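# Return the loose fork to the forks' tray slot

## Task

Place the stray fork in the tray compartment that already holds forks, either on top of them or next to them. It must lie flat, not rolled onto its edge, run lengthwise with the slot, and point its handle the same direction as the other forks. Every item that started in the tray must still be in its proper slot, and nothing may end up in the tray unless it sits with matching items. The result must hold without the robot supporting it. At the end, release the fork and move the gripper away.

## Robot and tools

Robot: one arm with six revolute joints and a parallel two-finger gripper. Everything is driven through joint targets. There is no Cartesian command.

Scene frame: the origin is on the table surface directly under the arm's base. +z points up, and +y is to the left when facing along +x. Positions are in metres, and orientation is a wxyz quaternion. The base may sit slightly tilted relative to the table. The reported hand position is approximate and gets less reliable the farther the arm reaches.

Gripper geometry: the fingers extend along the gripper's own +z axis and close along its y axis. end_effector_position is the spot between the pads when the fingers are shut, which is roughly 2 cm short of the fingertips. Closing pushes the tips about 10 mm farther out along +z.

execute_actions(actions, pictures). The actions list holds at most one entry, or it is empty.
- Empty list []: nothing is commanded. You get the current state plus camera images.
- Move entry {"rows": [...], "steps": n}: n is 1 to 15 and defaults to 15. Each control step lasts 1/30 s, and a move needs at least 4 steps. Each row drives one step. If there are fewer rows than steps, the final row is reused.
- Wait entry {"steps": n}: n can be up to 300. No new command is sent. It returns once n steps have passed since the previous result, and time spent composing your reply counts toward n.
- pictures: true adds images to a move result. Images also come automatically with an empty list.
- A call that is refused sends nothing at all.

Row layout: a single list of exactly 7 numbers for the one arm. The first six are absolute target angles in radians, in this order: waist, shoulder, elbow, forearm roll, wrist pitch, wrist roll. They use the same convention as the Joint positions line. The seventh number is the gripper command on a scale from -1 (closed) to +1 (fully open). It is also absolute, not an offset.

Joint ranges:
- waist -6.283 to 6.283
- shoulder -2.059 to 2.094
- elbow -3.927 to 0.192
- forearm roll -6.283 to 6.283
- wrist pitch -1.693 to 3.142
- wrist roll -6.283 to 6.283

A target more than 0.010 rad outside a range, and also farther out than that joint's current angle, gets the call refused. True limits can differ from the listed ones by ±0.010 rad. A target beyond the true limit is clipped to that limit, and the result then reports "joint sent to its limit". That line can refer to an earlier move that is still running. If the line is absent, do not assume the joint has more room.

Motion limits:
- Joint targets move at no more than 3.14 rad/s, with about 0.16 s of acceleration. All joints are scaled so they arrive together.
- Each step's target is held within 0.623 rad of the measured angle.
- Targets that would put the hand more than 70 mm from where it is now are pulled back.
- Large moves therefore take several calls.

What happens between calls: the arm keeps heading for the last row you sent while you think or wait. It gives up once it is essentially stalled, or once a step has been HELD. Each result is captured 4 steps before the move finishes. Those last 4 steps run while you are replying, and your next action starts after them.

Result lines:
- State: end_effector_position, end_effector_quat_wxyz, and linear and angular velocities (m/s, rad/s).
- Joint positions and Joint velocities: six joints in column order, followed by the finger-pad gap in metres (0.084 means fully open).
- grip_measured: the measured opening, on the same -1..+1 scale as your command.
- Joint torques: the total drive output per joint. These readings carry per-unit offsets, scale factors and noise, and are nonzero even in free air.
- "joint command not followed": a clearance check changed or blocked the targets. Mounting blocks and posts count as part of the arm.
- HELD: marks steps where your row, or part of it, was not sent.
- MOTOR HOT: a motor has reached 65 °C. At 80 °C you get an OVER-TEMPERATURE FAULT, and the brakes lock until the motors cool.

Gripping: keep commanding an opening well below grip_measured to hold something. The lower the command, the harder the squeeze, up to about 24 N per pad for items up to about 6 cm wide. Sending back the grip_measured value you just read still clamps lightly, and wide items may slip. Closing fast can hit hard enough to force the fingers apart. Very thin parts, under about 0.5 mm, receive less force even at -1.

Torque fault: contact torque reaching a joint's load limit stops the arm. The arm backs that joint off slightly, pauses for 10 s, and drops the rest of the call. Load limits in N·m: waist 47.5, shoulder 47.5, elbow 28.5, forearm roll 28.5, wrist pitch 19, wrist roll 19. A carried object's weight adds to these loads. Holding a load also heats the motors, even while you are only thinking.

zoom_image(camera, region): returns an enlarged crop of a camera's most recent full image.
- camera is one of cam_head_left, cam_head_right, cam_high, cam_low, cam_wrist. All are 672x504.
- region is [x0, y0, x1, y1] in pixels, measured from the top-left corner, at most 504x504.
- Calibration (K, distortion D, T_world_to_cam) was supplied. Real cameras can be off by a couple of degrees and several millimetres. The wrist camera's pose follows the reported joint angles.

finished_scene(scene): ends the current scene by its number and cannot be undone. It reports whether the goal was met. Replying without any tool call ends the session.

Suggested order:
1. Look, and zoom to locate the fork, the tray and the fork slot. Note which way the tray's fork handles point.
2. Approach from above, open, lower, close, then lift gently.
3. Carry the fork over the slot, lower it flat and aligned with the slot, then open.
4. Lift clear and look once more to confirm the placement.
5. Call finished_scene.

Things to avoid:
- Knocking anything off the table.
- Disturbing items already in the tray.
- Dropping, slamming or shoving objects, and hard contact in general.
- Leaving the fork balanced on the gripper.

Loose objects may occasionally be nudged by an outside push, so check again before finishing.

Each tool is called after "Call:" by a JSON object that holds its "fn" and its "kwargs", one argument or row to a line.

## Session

Call:
{"fn": "execute_actions", "kwargs": {
  "actions": []
}}

Scene clock: 0.00 s of 4500.00 s.
end_effector_position=(+0.7629, +0.0334, +0.2008) grip_measured=+1.00 end_effector_quat_wxyz=(+0.615, +0.208, +0.753, +0.108) end_effector_velocity=(-0.000, -0.000, -0.000) end_effector_angular_velocity=(+0.000, +0.000, -0.000)
Joint positions: [ 0.055  0.731 -1.496 -3.076  0.624  0.722  0.084]
Joint velocities: [-0.  0. -0.  0. -0.  0. -0.]
Joint torques (N m, as the arm reports them, + toward a larger angle): no reading
camera_calibration (this result's frames):
cam_wrist: T_world_to_cam=[[0.177517, 0.89073, 0.418436, -0.216044], [0.160051, -0.445659, 0.880779, -0.211328], [0.971016, -0.0893821, -0.221674, -0.563221], [0, 0, 0, 1]] pos_world=[0.619071, 0.0479143, 0.151683]

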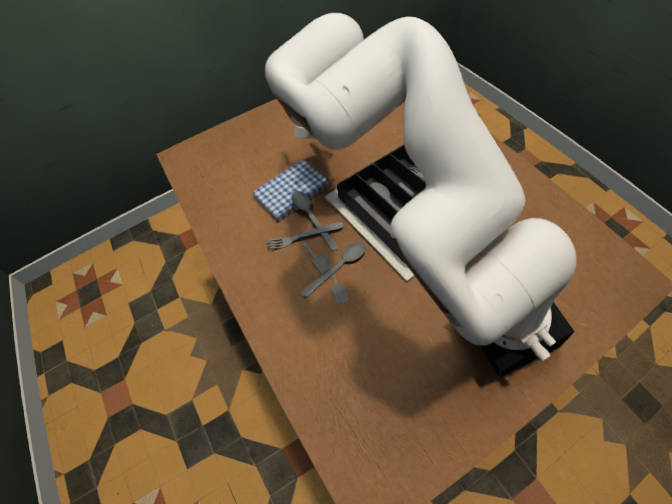

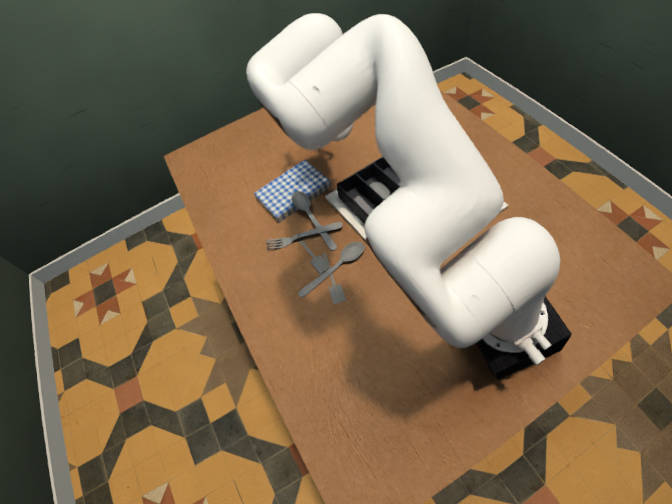

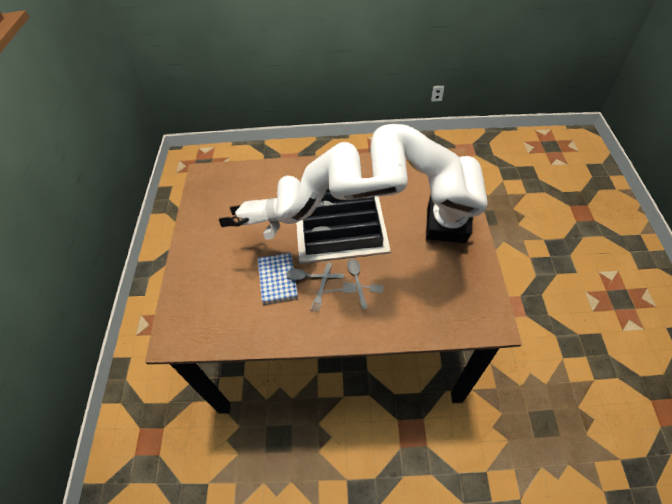

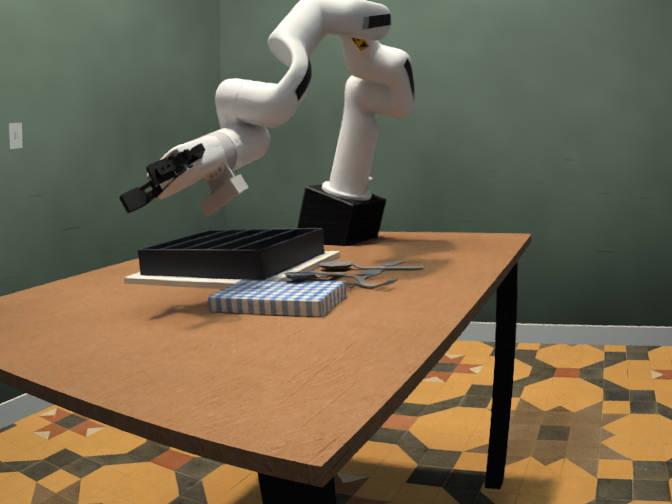

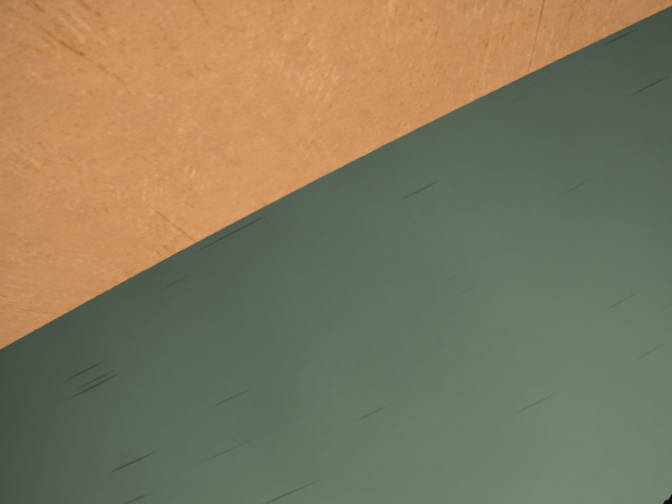

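Call:
{"fn": "zoom_image", "kwargs": {
  "camera": "cam_high",
  "region": [250,170,410,330]
}}

Call:
{"fn": "zoom_image", "kwargs": {
  "camera": "cam_head_left",
  "region": [250,140,450,310]
}}

Region (250, 170, 410, 330) of cam_high's 672x504 image, scaled by 3.150, with more detail than that image has.

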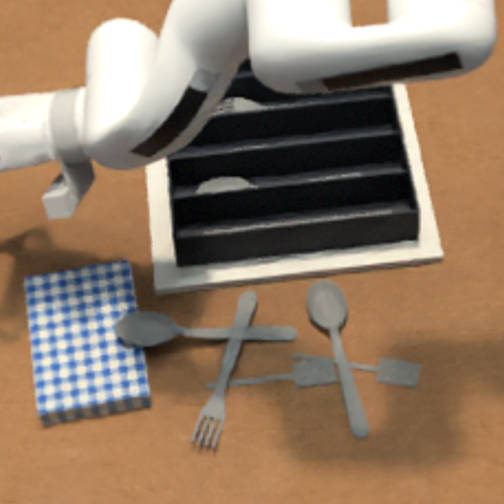

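Region (250, 140, 450, 310) of cam_head_left's 672x504 image, scaled by 2.520, with more detail than that image has; it fills the top 428 rows of this view, and the rest is white.

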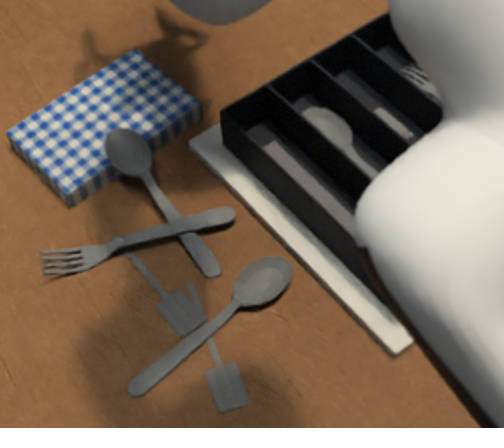

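Call:
{"fn": "execute_actions", "kwargs": {
  "actions": [
    {"rows":[[0.375,0.3,-1.1,0.695,0.465,-1.52,0]],"steps":15}
  ]
}}

Call:
{"fn": "execute_actions", "kwargs": {
  "actions": [
    {"steps":75}
  ]
}}

Call:
{"fn": "execute_actions", "kwargs": {
  "actions": [
    {"rows":[[0.375,0.42,-1.012,0.695,0.465,-1.52,0]],"steps":15}
  ]
}}

Call:
{"fn": "execute_actions", "kwargs": {
  "actions": [
    {"steps":12}
  ],
  "pictures": true
}}

Scene clock: 0.87 s of 4500.00 s.
end_effector_position=(+0.7179, +0.1160, +0.2065) grip_measured=-0.01 end_effector_quat_wxyz=(+0.595, +0.197, +0.776, +0.063) end_effector_velocity=(-0.196, +0.251, -0.002) end_effector_angular_velocity=(-0.321, +0.350, -0.173)
Joint positions: [ 0.19   0.549 -1.33  -2.776  0.557  0.421  0.044]
Joint velocities: [ 0.461 -0.616  0.583  1.303 -0.233 -1.299 -0.   ]
Joint torques (N m, as the arm reports them, + toward a larger angle): [ -6.46 -29.49 -14.58  -0.35   0.99   0.31]
Steps of this call (steps 1 to 15: nothing new was sent; steps 16 to 26: the first 11 steps of this action). Readings (joint positions):
16: [0.055 0.731 -1.496 -3.076 0.624 0.722]
17: [0.056 0.729 -1.494 -3.072 0.623 0.718]
19: [0.072 0.705 -1.469 -3.035 0.614 0.679]
23: [0.144 0.612 -1.388 -2.896 0.581 0.541]
26: the state above

Scene clock: 3.37 s of 4500.00 s.
end_effector_position=(+0.5605, +0.2451, +0.1499) grip_measured=-0.01 end_effector_quat_wxyz=(+0.027, +0.788, +0.603, +0.126) end_effector_velocity=(+0.000, +0.000, +0.000) end_effector_angular_velocity=(-0.000, -0.001, +0.001)
Joint positions: [ 0.375  0.3   -1.1    0.695  0.465 -1.52   0.044]
Joint velocities: [ 0.     0.    -0.     0.    -0.001 -0.    -0.   ]
Joint torques (N m, as the arm reports them, + toward a larger angle): [ -4.1  -26.98 -14.42  -0.9   -1.22   0.27]
Kept back: nothing.
Steps of this call (steps 1 to 4: the last 4 steps of your previous action; steps 5 to 75: the robot went on to your last target). Readings (joint positions):
1: [0.205 0.529 -1.311 -2.731 0.550 0.376]
2: [0.221 0.508 -1.292 -2.683 0.542 0.329]
4: [0.250 0.468 -1.255 -2.578 0.527 0.223]
8: [0.306 0.393 -1.186 -2.314 0.500 -0.041]
75: the state above
The arm was judged still, so your last target was given up. Only a new action makes it travel on or press farther. Fingers that are still opening or closing keep moving.

Scene clock: 3.73 s of 4500.00 s.
end_effector_position=(+0.5042, +0.1998, +0.0681) grip_measured=-0.01 end_effector_quat_wxyz=(+0.003, +0.809, +0.586, +0.040) end_effector_velocity=(-0.083, -0.062, -0.100) end_effector_angular_velocity=(-0.084, +0.222, -0.069)
Joint positions: [ 0.375  0.407 -1.02   0.695  0.466 -1.52   0.044]
Joint velocities: [-0.001  0.147  0.103 -0.    -0.004 -0.     0.   ]
Joint torques (N m, as the arm reports them, + toward a larger angle): [ -4.33 -30.57 -15.16  -0.77  -1.65   0.36]
Steps of this call (steps 1 to 11: the first 11 steps of this action). Readings (joint positions):
1: [0.375 0.300 -1.100 0.695 0.465 -1.520]
2: [0.375 0.302 -1.099 0.695 0.465 -1.520]
4: [0.375 0.324 -1.085 0.695 0.464 -1.520]
8: [0.375 0.382 -1.039 0.695 0.466 -1.520]
11: the state above

Scene clock: 4.13 s of 4500.00 s.
end_effector_position=(+0.4979, +0.1950, +0.0603) grip_measured=-0.01 end_effector_quat_wxyz=(+0.001, +0.811, +0.584, +0.031) end_effector_velocity=(-0.003, -0.003, -0.004) end_effector_angular_velocity=(-0.003, +0.008, -0.003)
Joint positions: [ 0.375  0.419 -1.013  0.695  0.465 -1.52   0.044]
Joint velocities: [-0.001  0.005  0.005 -0.    -0.    -0.     0.   ]
Joint torques (N m, as the arm reports them, + toward a larger angle): [ -4.85 -26.6  -11.77  -1.    -0.69   0.4 ]
Kept back: nothing.
Steps of this call (steps 1 to 4: the last 4 steps of your previous action; steps 5 to 12: the robot went on to your last target). Readings (joint positions):
1: [0.375 0.411 -1.018 0.695 0.466 -1.520]
2: [0.375 0.414 -1.016 0.695 0.465 -1.520]
4: [0.375 0.416 -1.015 0.695 0.465 -1.520]
8: [0.375 0.418 -1.014 0.695 0.465 -1.520]
12: the state above
camera_calibration (this result's frames):
cam_wrist: T_world_to_cam=[[0.947492, -0.317011, 0.0419887, -0.379318], [-0.314785, -0.947734, -0.0520643, 0.417373], [0.0562991, 0.0361131, -0.997761, 0.155091], [0, 0, 0, 1]] pos_world=[0.482052, 0.26971, 0.192401]

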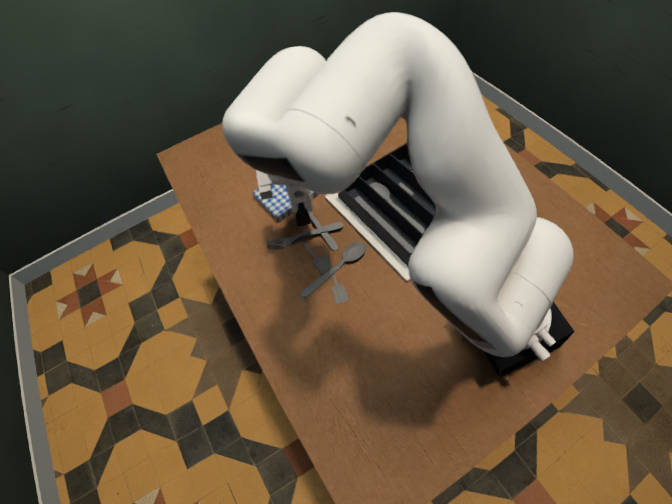

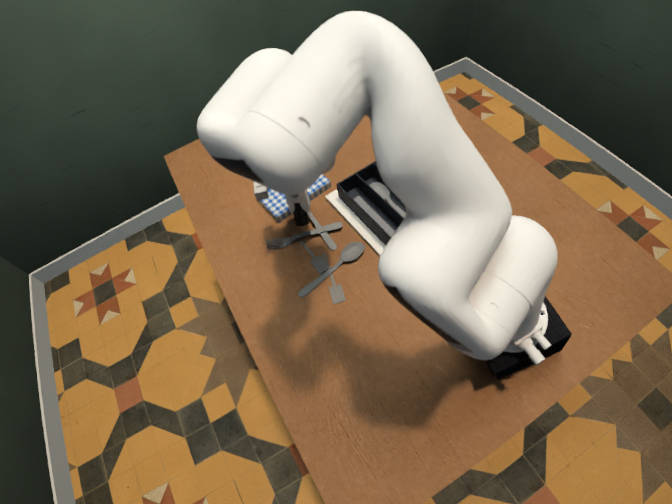

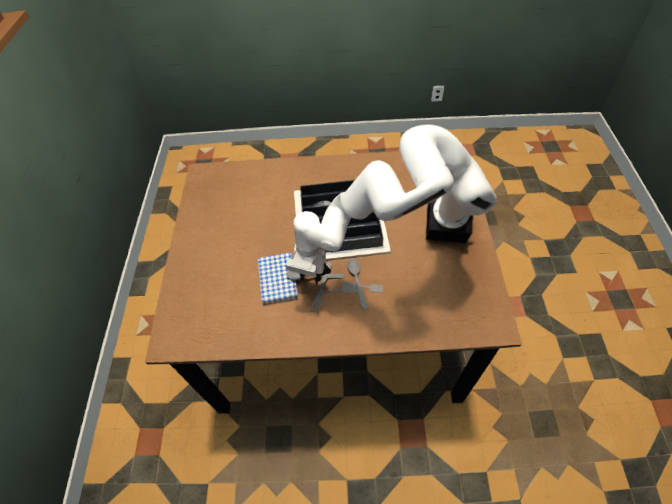

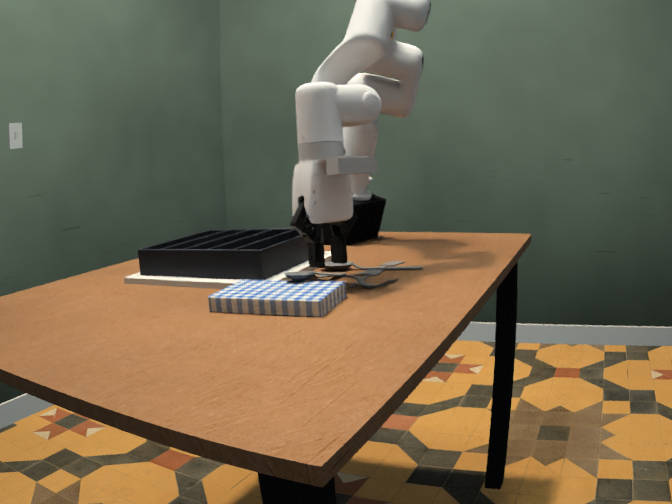

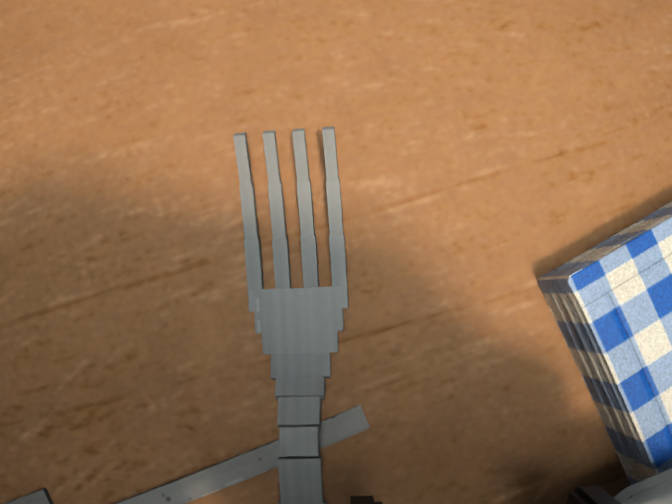

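Call:
{"fn": "execute_actions", "kwargs": {
  "actions": [
    {"rows":[[0.4,0.44,-0.96,0.695,0.465,-1.5,0]],"steps":15}
  ]
}}

Call:
{"fn": "execute_actions", "kwargs": {
  "actions": [
    {"steps":10}
  ],
  "pictures": true
}}

Scene clock: 4.63 s of 4500.00 s.
end_effector_position=(+0.4660, +0.1888, +0.0366) grip_measured=-0.01 end_effector_quat_wxyz=(-0.009, +0.816, +0.578, -0.002) end_effector_velocity=(-0.009, -0.000, -0.006) end_effector_angular_velocity=(-0.007, +0.014, -0.006)
Joint positions: [ 0.398  0.437 -0.965  0.695  0.463 -1.501  0.044]
Joint velocities: [ 0.011  0.003  0.015  0.    -0.005  0.011  0.   ]
Joint torques (N m, as the arm reports them, + toward a larger angle): [ -3.24 -20.7   -7.98  -0.76  -0.4    0.09]
Steps of this call (steps 1 to 4: the robot went on to your last target; steps 5 to 15: the first 11 steps of this action). Readings (joint positions):
5: [0.375 0.420 -1.012 0.695 0.465 -1.520]
6: [0.376 0.420 -1.010 0.695 0.464 -1.518]
8: [0.385 0.426 -0.992 0.695 0.464 -1.511]
12: [0.396 0.438 -0.966 0.695 0.465 -1.503]
15: the state above

Scene clock: 4.97 s of 4500.00 s.
end_effector_position=(+0.4637, +0.1885, +0.0350) grip_measured=-0.01 end_effector_quat_wxyz=(-0.010, +0.816, +0.578, -0.004) end_effector_velocity=(-0.001, -0.000, -0.001) end_effector_angular_velocity=(-0.001, +0.004, -0.000)
Joint positions: [ 0.4    0.438 -0.962  0.695  0.464 -1.5    0.044]
Joint velocities: [ 0.001  0.002  0.001 -0.     0.     0.     0.   ]
Joint torques (N m, as the arm reports them, + toward a larger angle): [ -2.72 -17.94  -5.01  -0.93   0.8    0.35]
Kept back: nothing.
Steps of this call (steps 1 to 4: the last 4 steps of your previous action; steps 5 to 10: the robot went on to your last target). Readings (joint positions):
1: [0.398 0.437 -0.965 0.695 0.463 -1.501]
2: [0.399 0.437 -0.964 0.695 0.463 -1.501]
4: [0.399 0.438 -0.964 0.695 0.463 -1.500]
8: [0.399 0.438 -0.962 0.695 0.464 -1.500]
10: the state above
camera_calibration (this result's frames):
cam_wrist: T_world_to_cam=[[0.943319, -0.331445, -0.0171494, -0.341175], [-0.331616, -0.943379, -0.00823395, 0.404593], [-0.0134492, 0.0134542, -0.999819, 0.168743], [0, 0, 0, 1]] pos_world=[0.458276, 0.266333, 0.166193]

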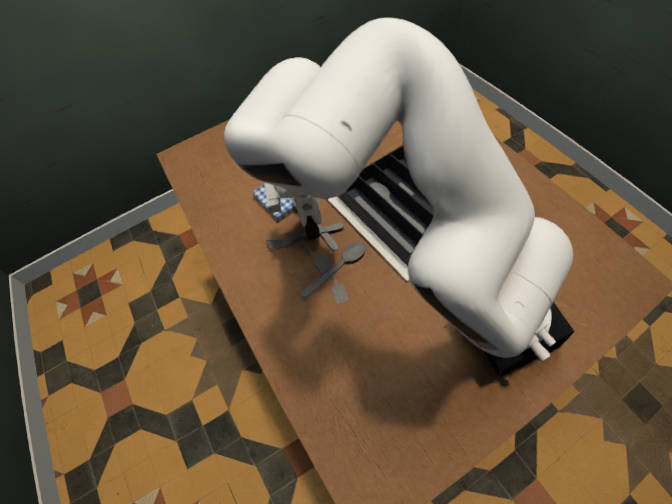

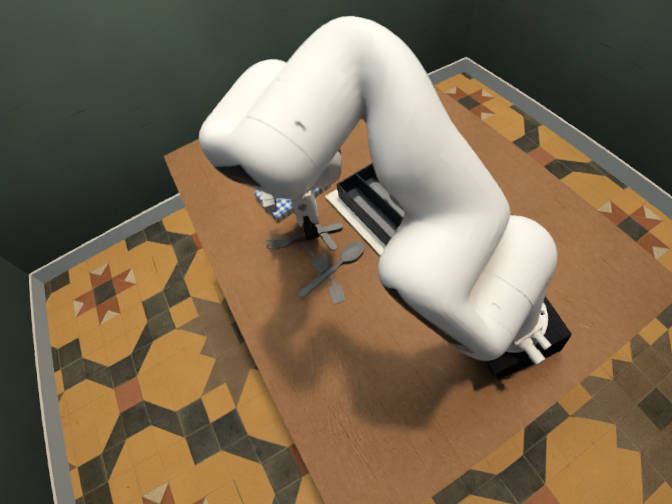

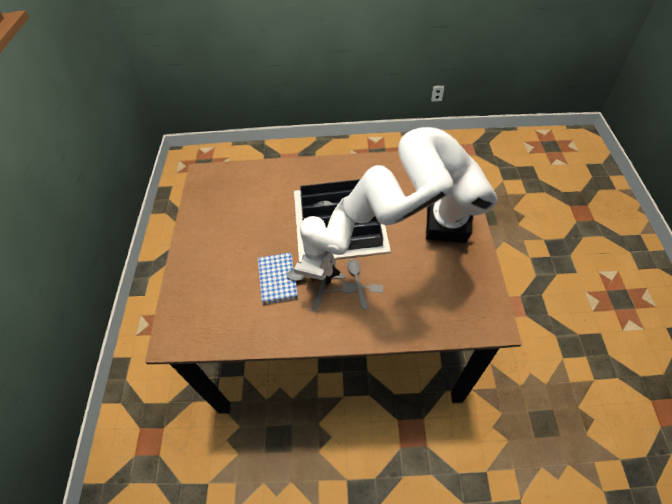

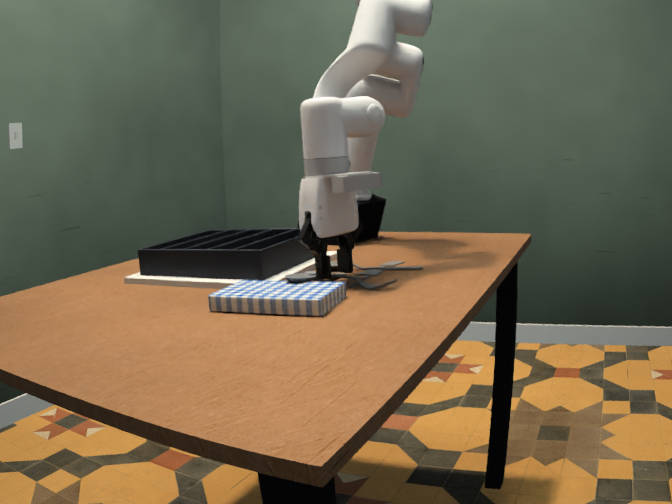

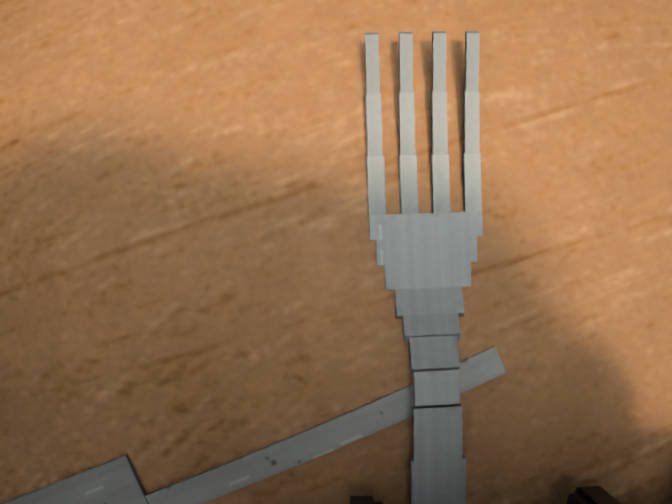

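Call:
{"fn": "execute_actions", "kwargs": {
  "actions": [
    {"rows":[[0.41,0.42,-0.96,0.695,0.465,-1.47,0],[0.435,0.42,-0.96,0.695,0.465,-1.465,0],[0.435,0.42,-0.96,0.695,0.465,-1.465,0],[0.435,0.42,-0.96,0.695,0.465,-1.465,0],[0.435,0.42,-0.96,0.695,0.465,-1.465,0],[0.435,0.42,-0.96,0.695,0.465,-1.465,0],[0.435,0.42,-0.96,0.695,0.465,-1.465,0],[0.435,0.445,-0.96,0.695,0.465,-1.465,0]],"steps":15}
  ]
}}

Call:
{"fn": "execute_actions", "kwargs": {
  "actions": [
    {"steps":8}
  ],
  "pictures": true
}}

Scene clock: 5.60 s of 4500.00 s.
end_effector_position=(+0.4548, +0.2036, +0.0309) grip_measured=-0.01 end_effector_quat_wxyz=(-0.015, +0.816, +0.577, -0.009) end_effector_velocity=(-0.034, -0.025, -0.053) end_effector_angular_velocity=(-0.047, +0.103, -0.040)
Joint positions: [ 0.434  0.435 -0.958  0.695  0.467 -1.467  0.044]
Joint velocities: [ 0.012  0.119  0.001  0.001 -0.007  0.02  -0.   ]
Joint torques (N m, as the arm reports them, + toward a larger angle): [ -4.6  -25.46  -9.99  -1.17  -1.23   0.19]
Steps of this call (steps 1 to 8: the robot went on to your last target; steps 9 to 19: the first 11 steps of this action). Readings (joint positions):
9: [0.400 0.439 -0.961 0.695 0.464 -1.500]
10: [0.401 0.438 -0.960 0.695 0.465 -1.497]
12: [0.410 0.432 -0.957 0.695 0.466 -1.484]
16: [0.431 0.427 -0.955 0.695 0.468 -1.470]
19: the state above

Scene clock: 5.87 s of 4500.00 s.
end_effector_position=(+0.4531, +0.2020, +0.0271) grip_measured=-0.01 end_effector_quat_wxyz=(-0.015, +0.817, +0.576, -0.013) end_effector_velocity=(+0.003, +0.001, +0.001) end_effector_angular_velocity=(+0.001, -0.006, -0.000)
Joint positions: [ 0.435  0.445 -0.96   0.695  0.465 -1.465  0.044]
Joint velocities: [ 0.001  0.002 -0.005 -0.    -0.003  0.002  0.   ]
Joint torques (N m, as the arm reports them, + toward a larger angle): [ -4.42 -26.22 -10.57  -0.81  -1.1    0.39]
Kept back: nothing.
Steps of this call (steps 1 to 4: the last 4 steps of your previous action; steps 5 to 8: the robot went on to your last target). Readings (joint positions):
1: [0.434 0.439 -0.958 0.695 0.467 -1.466]
2: [0.434 0.441 -0.958 0.695 0.466 -1.466]
4: [0.435 0.444 -0.958 0.695 0.466 -1.466]
8: the state above
camera_calibration (this result's frames):
cam_wrist: T_world_to_cam=[[0.941537, -0.335052, -0.0353224, -0.324837], [-0.33526, -0.942126, 0.0000294988, 0.414878], [-0.033288, 0.0118144, -0.999376, 0.169821], [0, 0, 0, 1]] pos_world=[0.450591, 0.280023, 0.158229]

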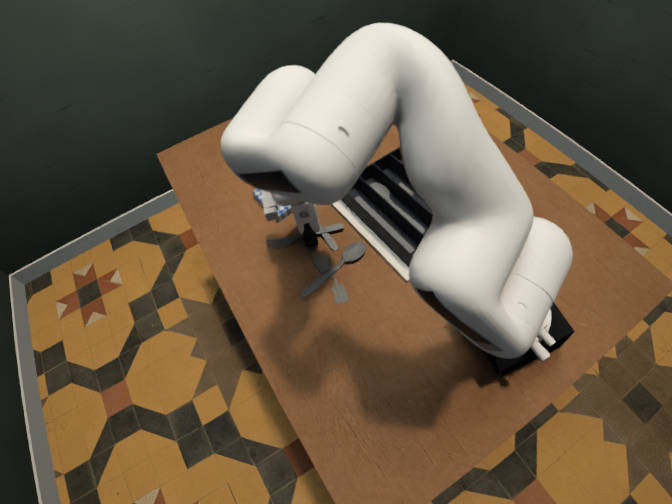

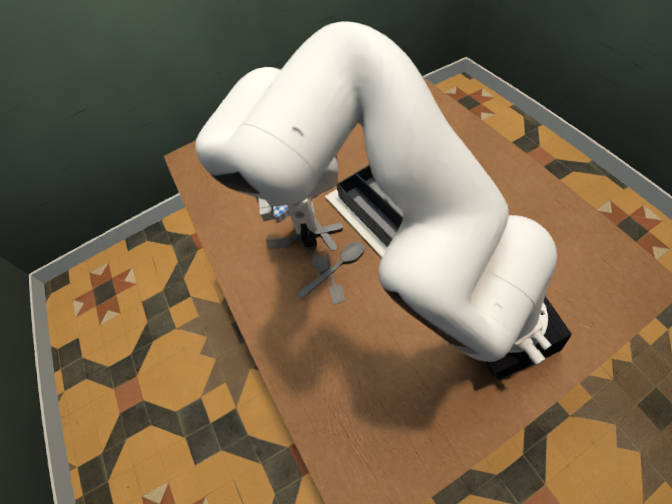

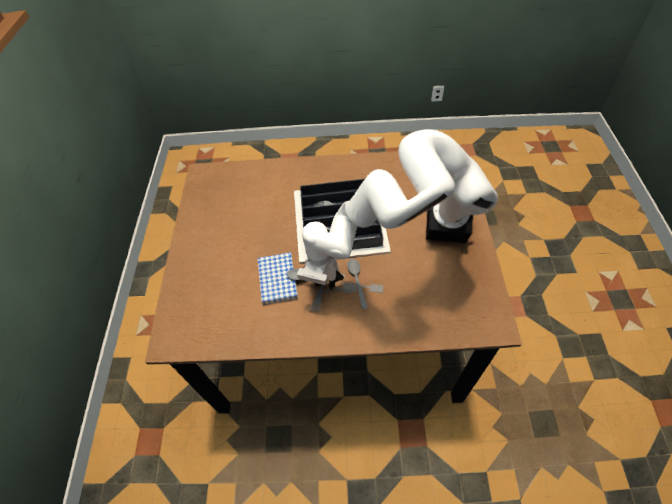

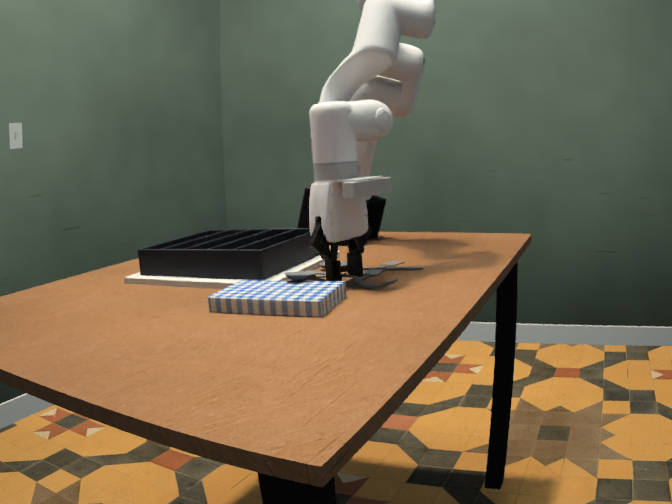

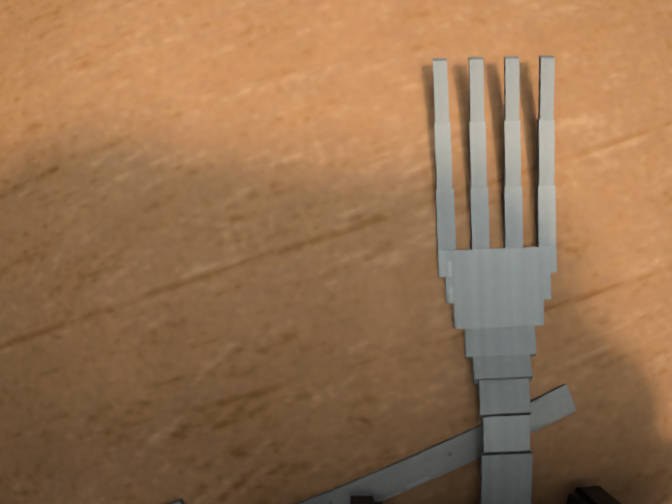

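Call:
{"fn": "execute_actions", "kwargs": {
  "actions": [
    {"rows":[[0.435,0.443,-0.96,0.695,0.465,-1.465,-0.5],[0.435,0.441,-0.96,0.695,0.465,-1.465,-1]],"steps":15}
  ]
}}

Call:
{"fn": "execute_actions", "kwargs": {
  "actions": [
    {"rows":[[0.435,0.4,-0.96,0.695,0.465,-1.465,-1],[0.435,0.3,-0.96,0.695,0.465,-1.465,-1],[0.435,0.15,-0.9,0.695,0.465,-1.465,-1]],"steps":15}
  ]
}}

Call:
{"fn": "execute_actions", "kwargs": {
  "actions": [
    {"rows":[[-0.337,0.2,-0.8,0.725,0.455,-1.04,-1]],"steps":15}
  ]
}}

Call:
{"fn": "execute_actions", "kwargs": {
  "actions": [
    {"steps":30}
  ],
  "pictures": true
}}

Scene clock: 6.40 s of 4500.00 s.
end_effector_position=(+0.4541, +0.2029, +0.0286) grip_measured=-0.71 end_effector_quat_wxyz=(-0.015, +0.817, +0.576, -0.011) end_effector_velocity=(+0.000, +0.000, +0.001) end_effector_angular_velocity=(+0.001, -0.001, +0.000)
Joint positions: [ 0.435  0.441 -0.96   0.695  0.465 -1.465  0.013]
Joint velocities: [-0.    -0.002  0.001  0.    -0.    -0.     0.   ]
Joint torques (N m, as the arm reports them, + toward a larger angle): [ -5.21 -25.97 -10.88  -0.89  -0.93   0.4 ]
Steps of this call (steps 1 to 5: the robot went on to your last target; steps 6 to 16: the first 11 steps of this action). Readings (joint positions):
6: [0.435 0.445 -0.960 0.695 0.465 -1.465]
7: [0.435 0.445 -0.960 0.695 0.465 -1.465]
9: [0.435 0.443 -0.960 0.695 0.465 -1.465]
13: [0.435 0.442 -0.960 0.695 0.465 -1.465]
16: the state above

Scene clock: 6.90 s of 4500.00 s.
end_effector_position=(+0.4868, +0.2444, +0.1198) grip_measured=-0.71 end_effector_quat_wxyz=(+0.003, +0.800, +0.595, +0.075) end_effector_velocity=(+0.062, +0.109, +0.277) end_effector_angular_velocity=(+0.204, -0.470, +0.139)
Joint positions: [ 0.435  0.216 -0.918  0.695  0.465 -1.465  0.013]
Joint velocities: [-0.    -0.681  0.151 -0.    -0.002 -0.     0.   ]
Joint torques (N m, as the arm reports them, + toward a larger angle): [ -4.12 -18.93 -12.16  -1.03  -1.15   0.68]
Steps of this call (steps 1 to 4: the last 4 steps of your previous action; steps 5 to 15: the first 11 steps of this action). Readings (joint positions):
5: [0.435 0.441 -0.960 0.695 0.465 -1.465]
6: [0.435 0.438 -0.959 0.695 0.465 -1.465]
8: [0.435 0.410 -0.955 0.695 0.466 -1.465]
12: [0.435 0.296 -0.938 0.695 0.464 -1.465]
15: the state above

Scene clock: 7.40 s of 4500.00 s.
end_effector_position=(+0.5119, +0.1452, +0.1541) grip_measured=-0.71 end_effector_quat_wxyz=(+0.027, +0.884, +0.456, +0.099) end_effector_velocity=(+0.048, -0.366, +0.061) end_effector_angular_velocity=(+0.020, -0.103, -1.091)
Joint positions: [ 0.231  0.174 -0.871  0.704  0.462 -1.339  0.013]
Joint velocities: [-0.707  0.034  0.087  0.026 -0.011  0.37  -0.   ]
Joint torques (N m, as the arm reports them, + toward a larger angle): [ -4.28 -23.51 -12.66  -1.19  -1.45   0.25]
Steps of this call (steps 1 to 4: the last 4 steps of your previous action; steps 5 to 15: the first 11 steps of this action). Readings (joint positions):
5: [0.435 0.162 -0.903 0.695 0.465 -1.465]
6: [0.432 0.160 -0.902 0.695 0.465 -1.462]
8: [0.401 0.162 -0.896 0.697 0.465 -1.438]
12: [0.301 0.170 -0.880 0.701 0.463 -1.377]
15: the state above

Scene clock: 8.40 s of 4500.00 s.
end_effector_position=(+0.4671, -0.1312, +0.2044) grip_measured=-0.71 end_effector_quat_wxyz=(+0.064, +0.988, +0.037, +0.134) end_effector_velocity=(-0.007, -0.014, +0.003) end_effector_angular_velocity=(+0.006, -0.008, -0.049)
Joint positions: [-0.333  0.2   -0.801  0.725  0.455 -1.042  0.013]
Joint velocities: [-0.032  0.001  0.003  0.001  0.     0.018  0.   ]
Joint torques (N m, as the arm reports them, + toward a larger angle): [ -4.08 -21.44 -14.57  -1.1   -1.52   0.21]
Kept back: nothing.
Steps of this call (steps 1 to 4: the last 4 steps of your previous action; steps 5 to 30: the robot went on to your last target). Readings (joint positions):
1: [0.207 0.175 -0.868 0.705 0.462 -1.326]
2: [0.184 0.176 -0.865 0.706 0.462 -1.314]
4: [0.136 0.178 -0.859 0.707 0.461 -1.289]
8: [0.041 0.183 -0.847 0.711 0.460 -1.239]
30: the state above
camera_calibration (this result's frames):
cam_wrist: T_world_to_cam=[[0.0560285, -0.988661, 0.139317, -0.151209], [-0.960226, -0.0915871, -0.263777, 0.563112], [0.273546, -0.118997, -0.95447, 0.181788], [0, 0, 0, 1]] pos_world=[0.49946, -0.0762889, 0.343113]

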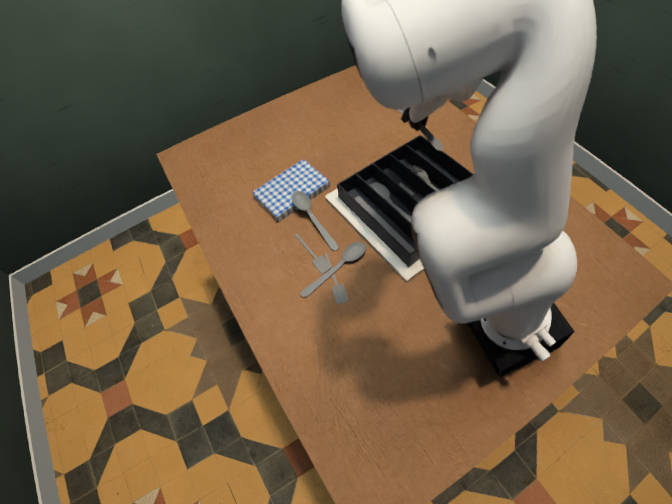

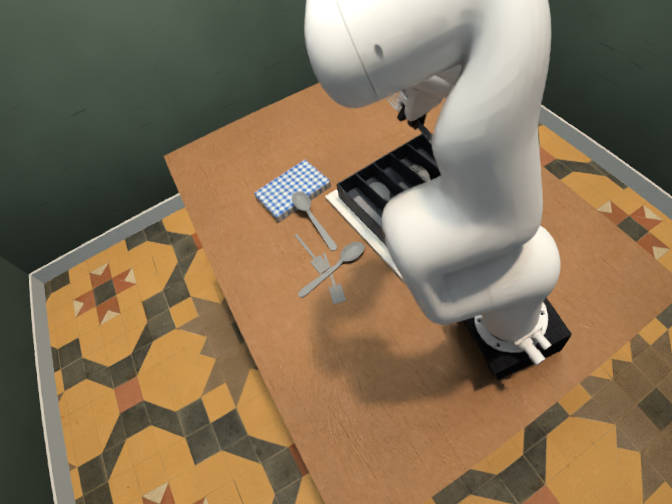

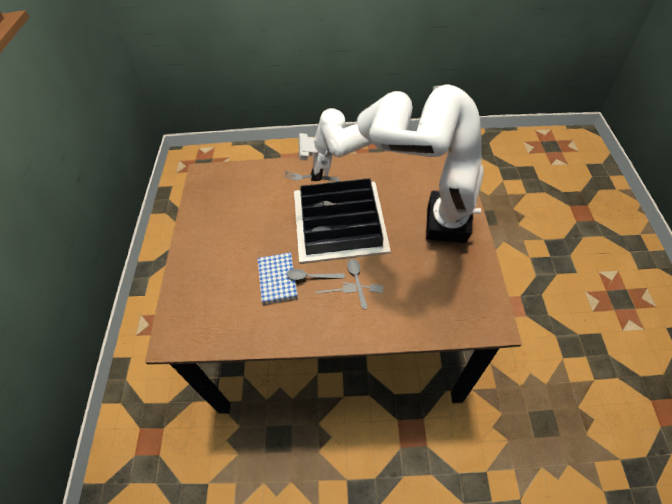

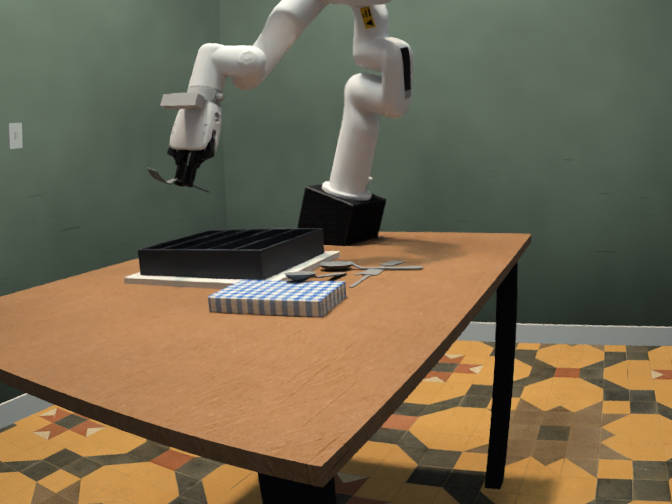

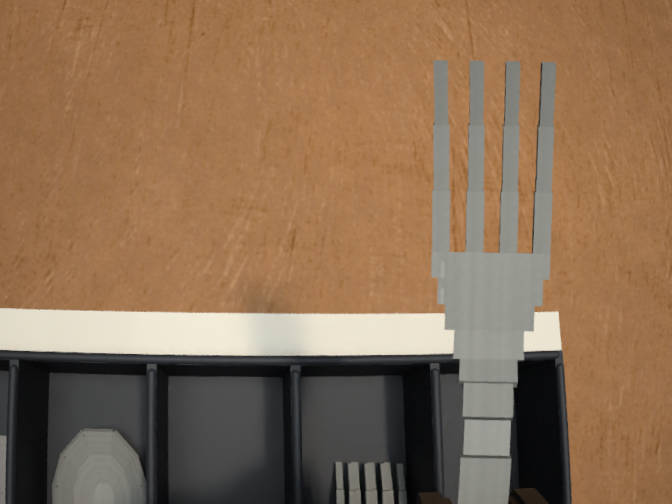

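Call:
{"fn": "execute_actions", "kwargs": {
  "actions": [
    {"rows":[[-0.37,0.33,-0.76,0.725,0.455,-1.07,-1]],"steps":15}
  ]
}}

Call:
{"fn": "execute_actions", "kwargs": {
  "actions": [
    {"steps":12}
  ],
  "pictures": true
}}

Scene clock: 9.00 s of 4500.00 s.
end_effector_position=(+0.4129, -0.1488, +0.1402) grip_measured=-0.71 end_effector_quat_wxyz=(+0.038, +0.997, +0.009, +0.068) end_effector_velocity=(-0.015, -0.015, -0.024) end_effector_angular_velocity=(+0.010, +0.043, -0.015)
Joint positions: [-0.367  0.321 -0.761  0.725  0.455 -1.067  0.013]
Joint velocities: [-0.023  0.075 -0.015 -0.001 -0.01  -0.025  0.   ]
Joint torques (N m, as the arm reports them, + toward a larger angle): [ -4.13 -24.58 -13.6   -1.2   -1.54   0.12]
Steps of this call (steps 1 to 7: the robot went on to your last target; steps 8 to 18: the first 11 steps of this action). Readings (joint positions):
8: [-0.336 0.200 -0.800 0.725 0.455 -1.040]
9: [-0.337 0.203 -0.800 0.725 0.455 -1.041]
11: [-0.345 0.230 -0.795 0.725 0.454 -1.048]
15: [-0.363 0.304 -0.764 0.725 0.456 -1.063]
18: the state above

Scene clock: 9.40 s of 4500.00 s.
end_effector_position=(+0.4099, -0.1500, +0.1367) grip_measured=-0.71 end_effector_quat_wxyz=(+0.037, +0.997, +0.008, +0.064) end_effector_velocity=(-0.002, -0.000, -0.002) end_effector_angular_velocity=(+0.003, +0.005, -0.002)
Joint positions: [-0.37   0.329 -0.76   0.725  0.455 -1.07   0.013]
Joint velocities: [-0.001  0.004  0.002  0.     0.001 -0.001 -0.   ]
Joint torques (N m, as the arm reports them, + toward a larger angle): [ -4.93 -22.51 -13.06  -1.31  -1.22   0.12]
Kept back: nothing.
Steps of this call (steps 1 to 4: the last 4 steps of your previous action; steps 5 to 12: the robot went on to your last target). Readings (joint positions):
1: [-0.368 0.323 -0.762 0.725 0.455 -1.068]
2: [-0.369 0.325 -0.762 0.725 0.455 -1.069]
4: [-0.369 0.326 -0.762 0.725 0.455 -1.069]
8: [-0.370 0.329 -0.761 0.725 0.455 -1.070]
12: the state above
camera_calibration (this result's frames):
cam_wrist: T_world_to_cam=[[0.0112176, -0.99685, 0.0785135, -0.131711], [-0.991194, -0.0214455, -0.130666, 0.493632], [0.131938, -0.0763564, -0.988313, 0.1996], [0, 0, 0, 1]] pos_world=[0.464427, -0.105469, 0.272109]

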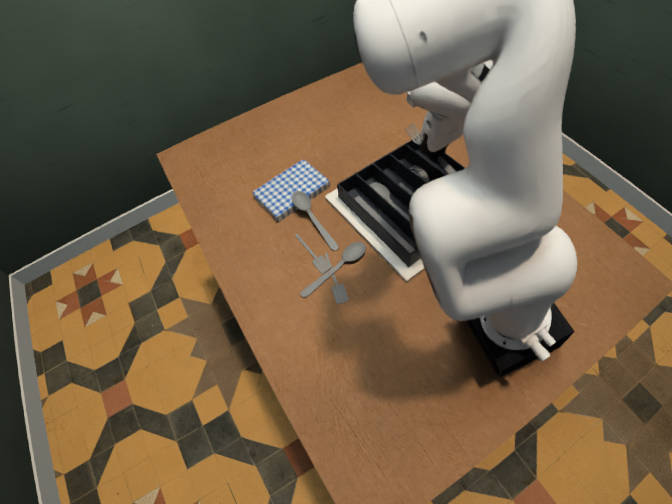

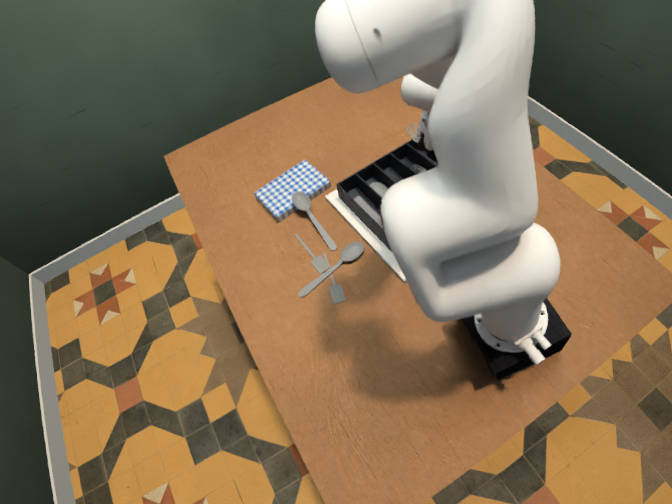

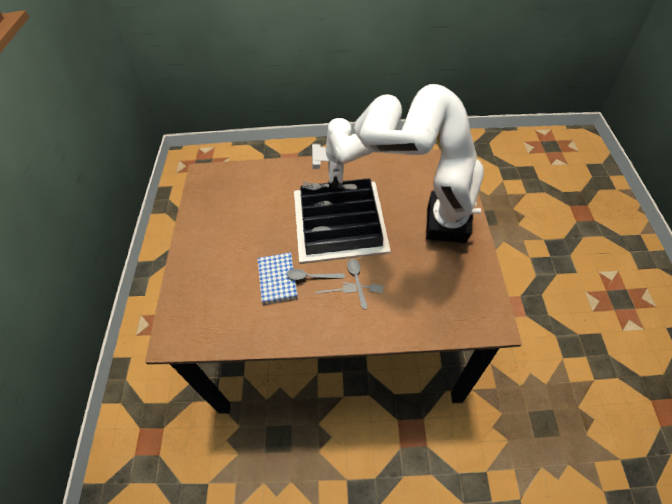

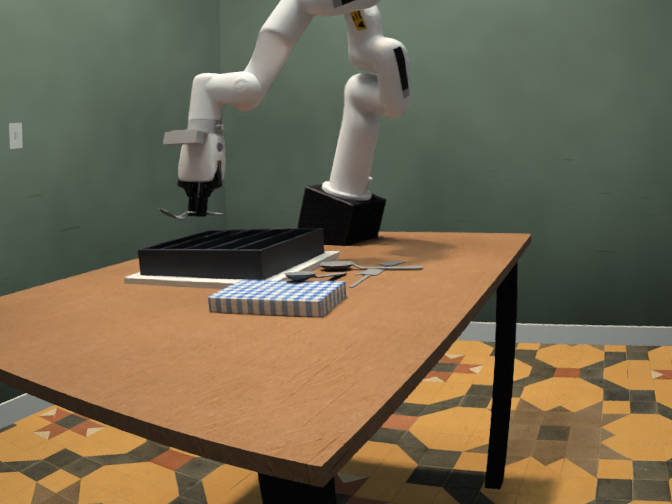

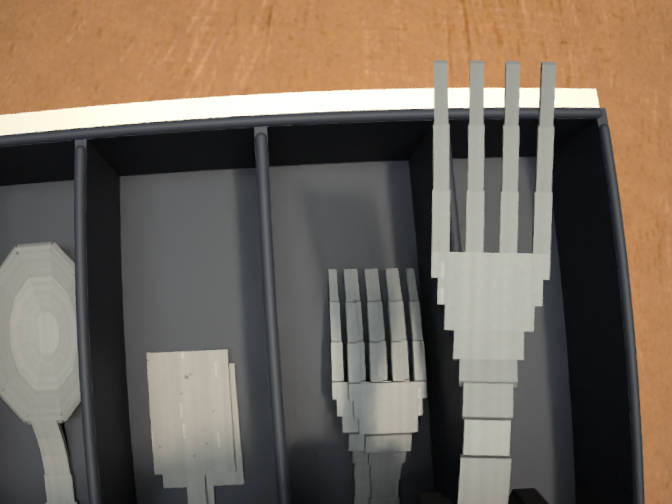

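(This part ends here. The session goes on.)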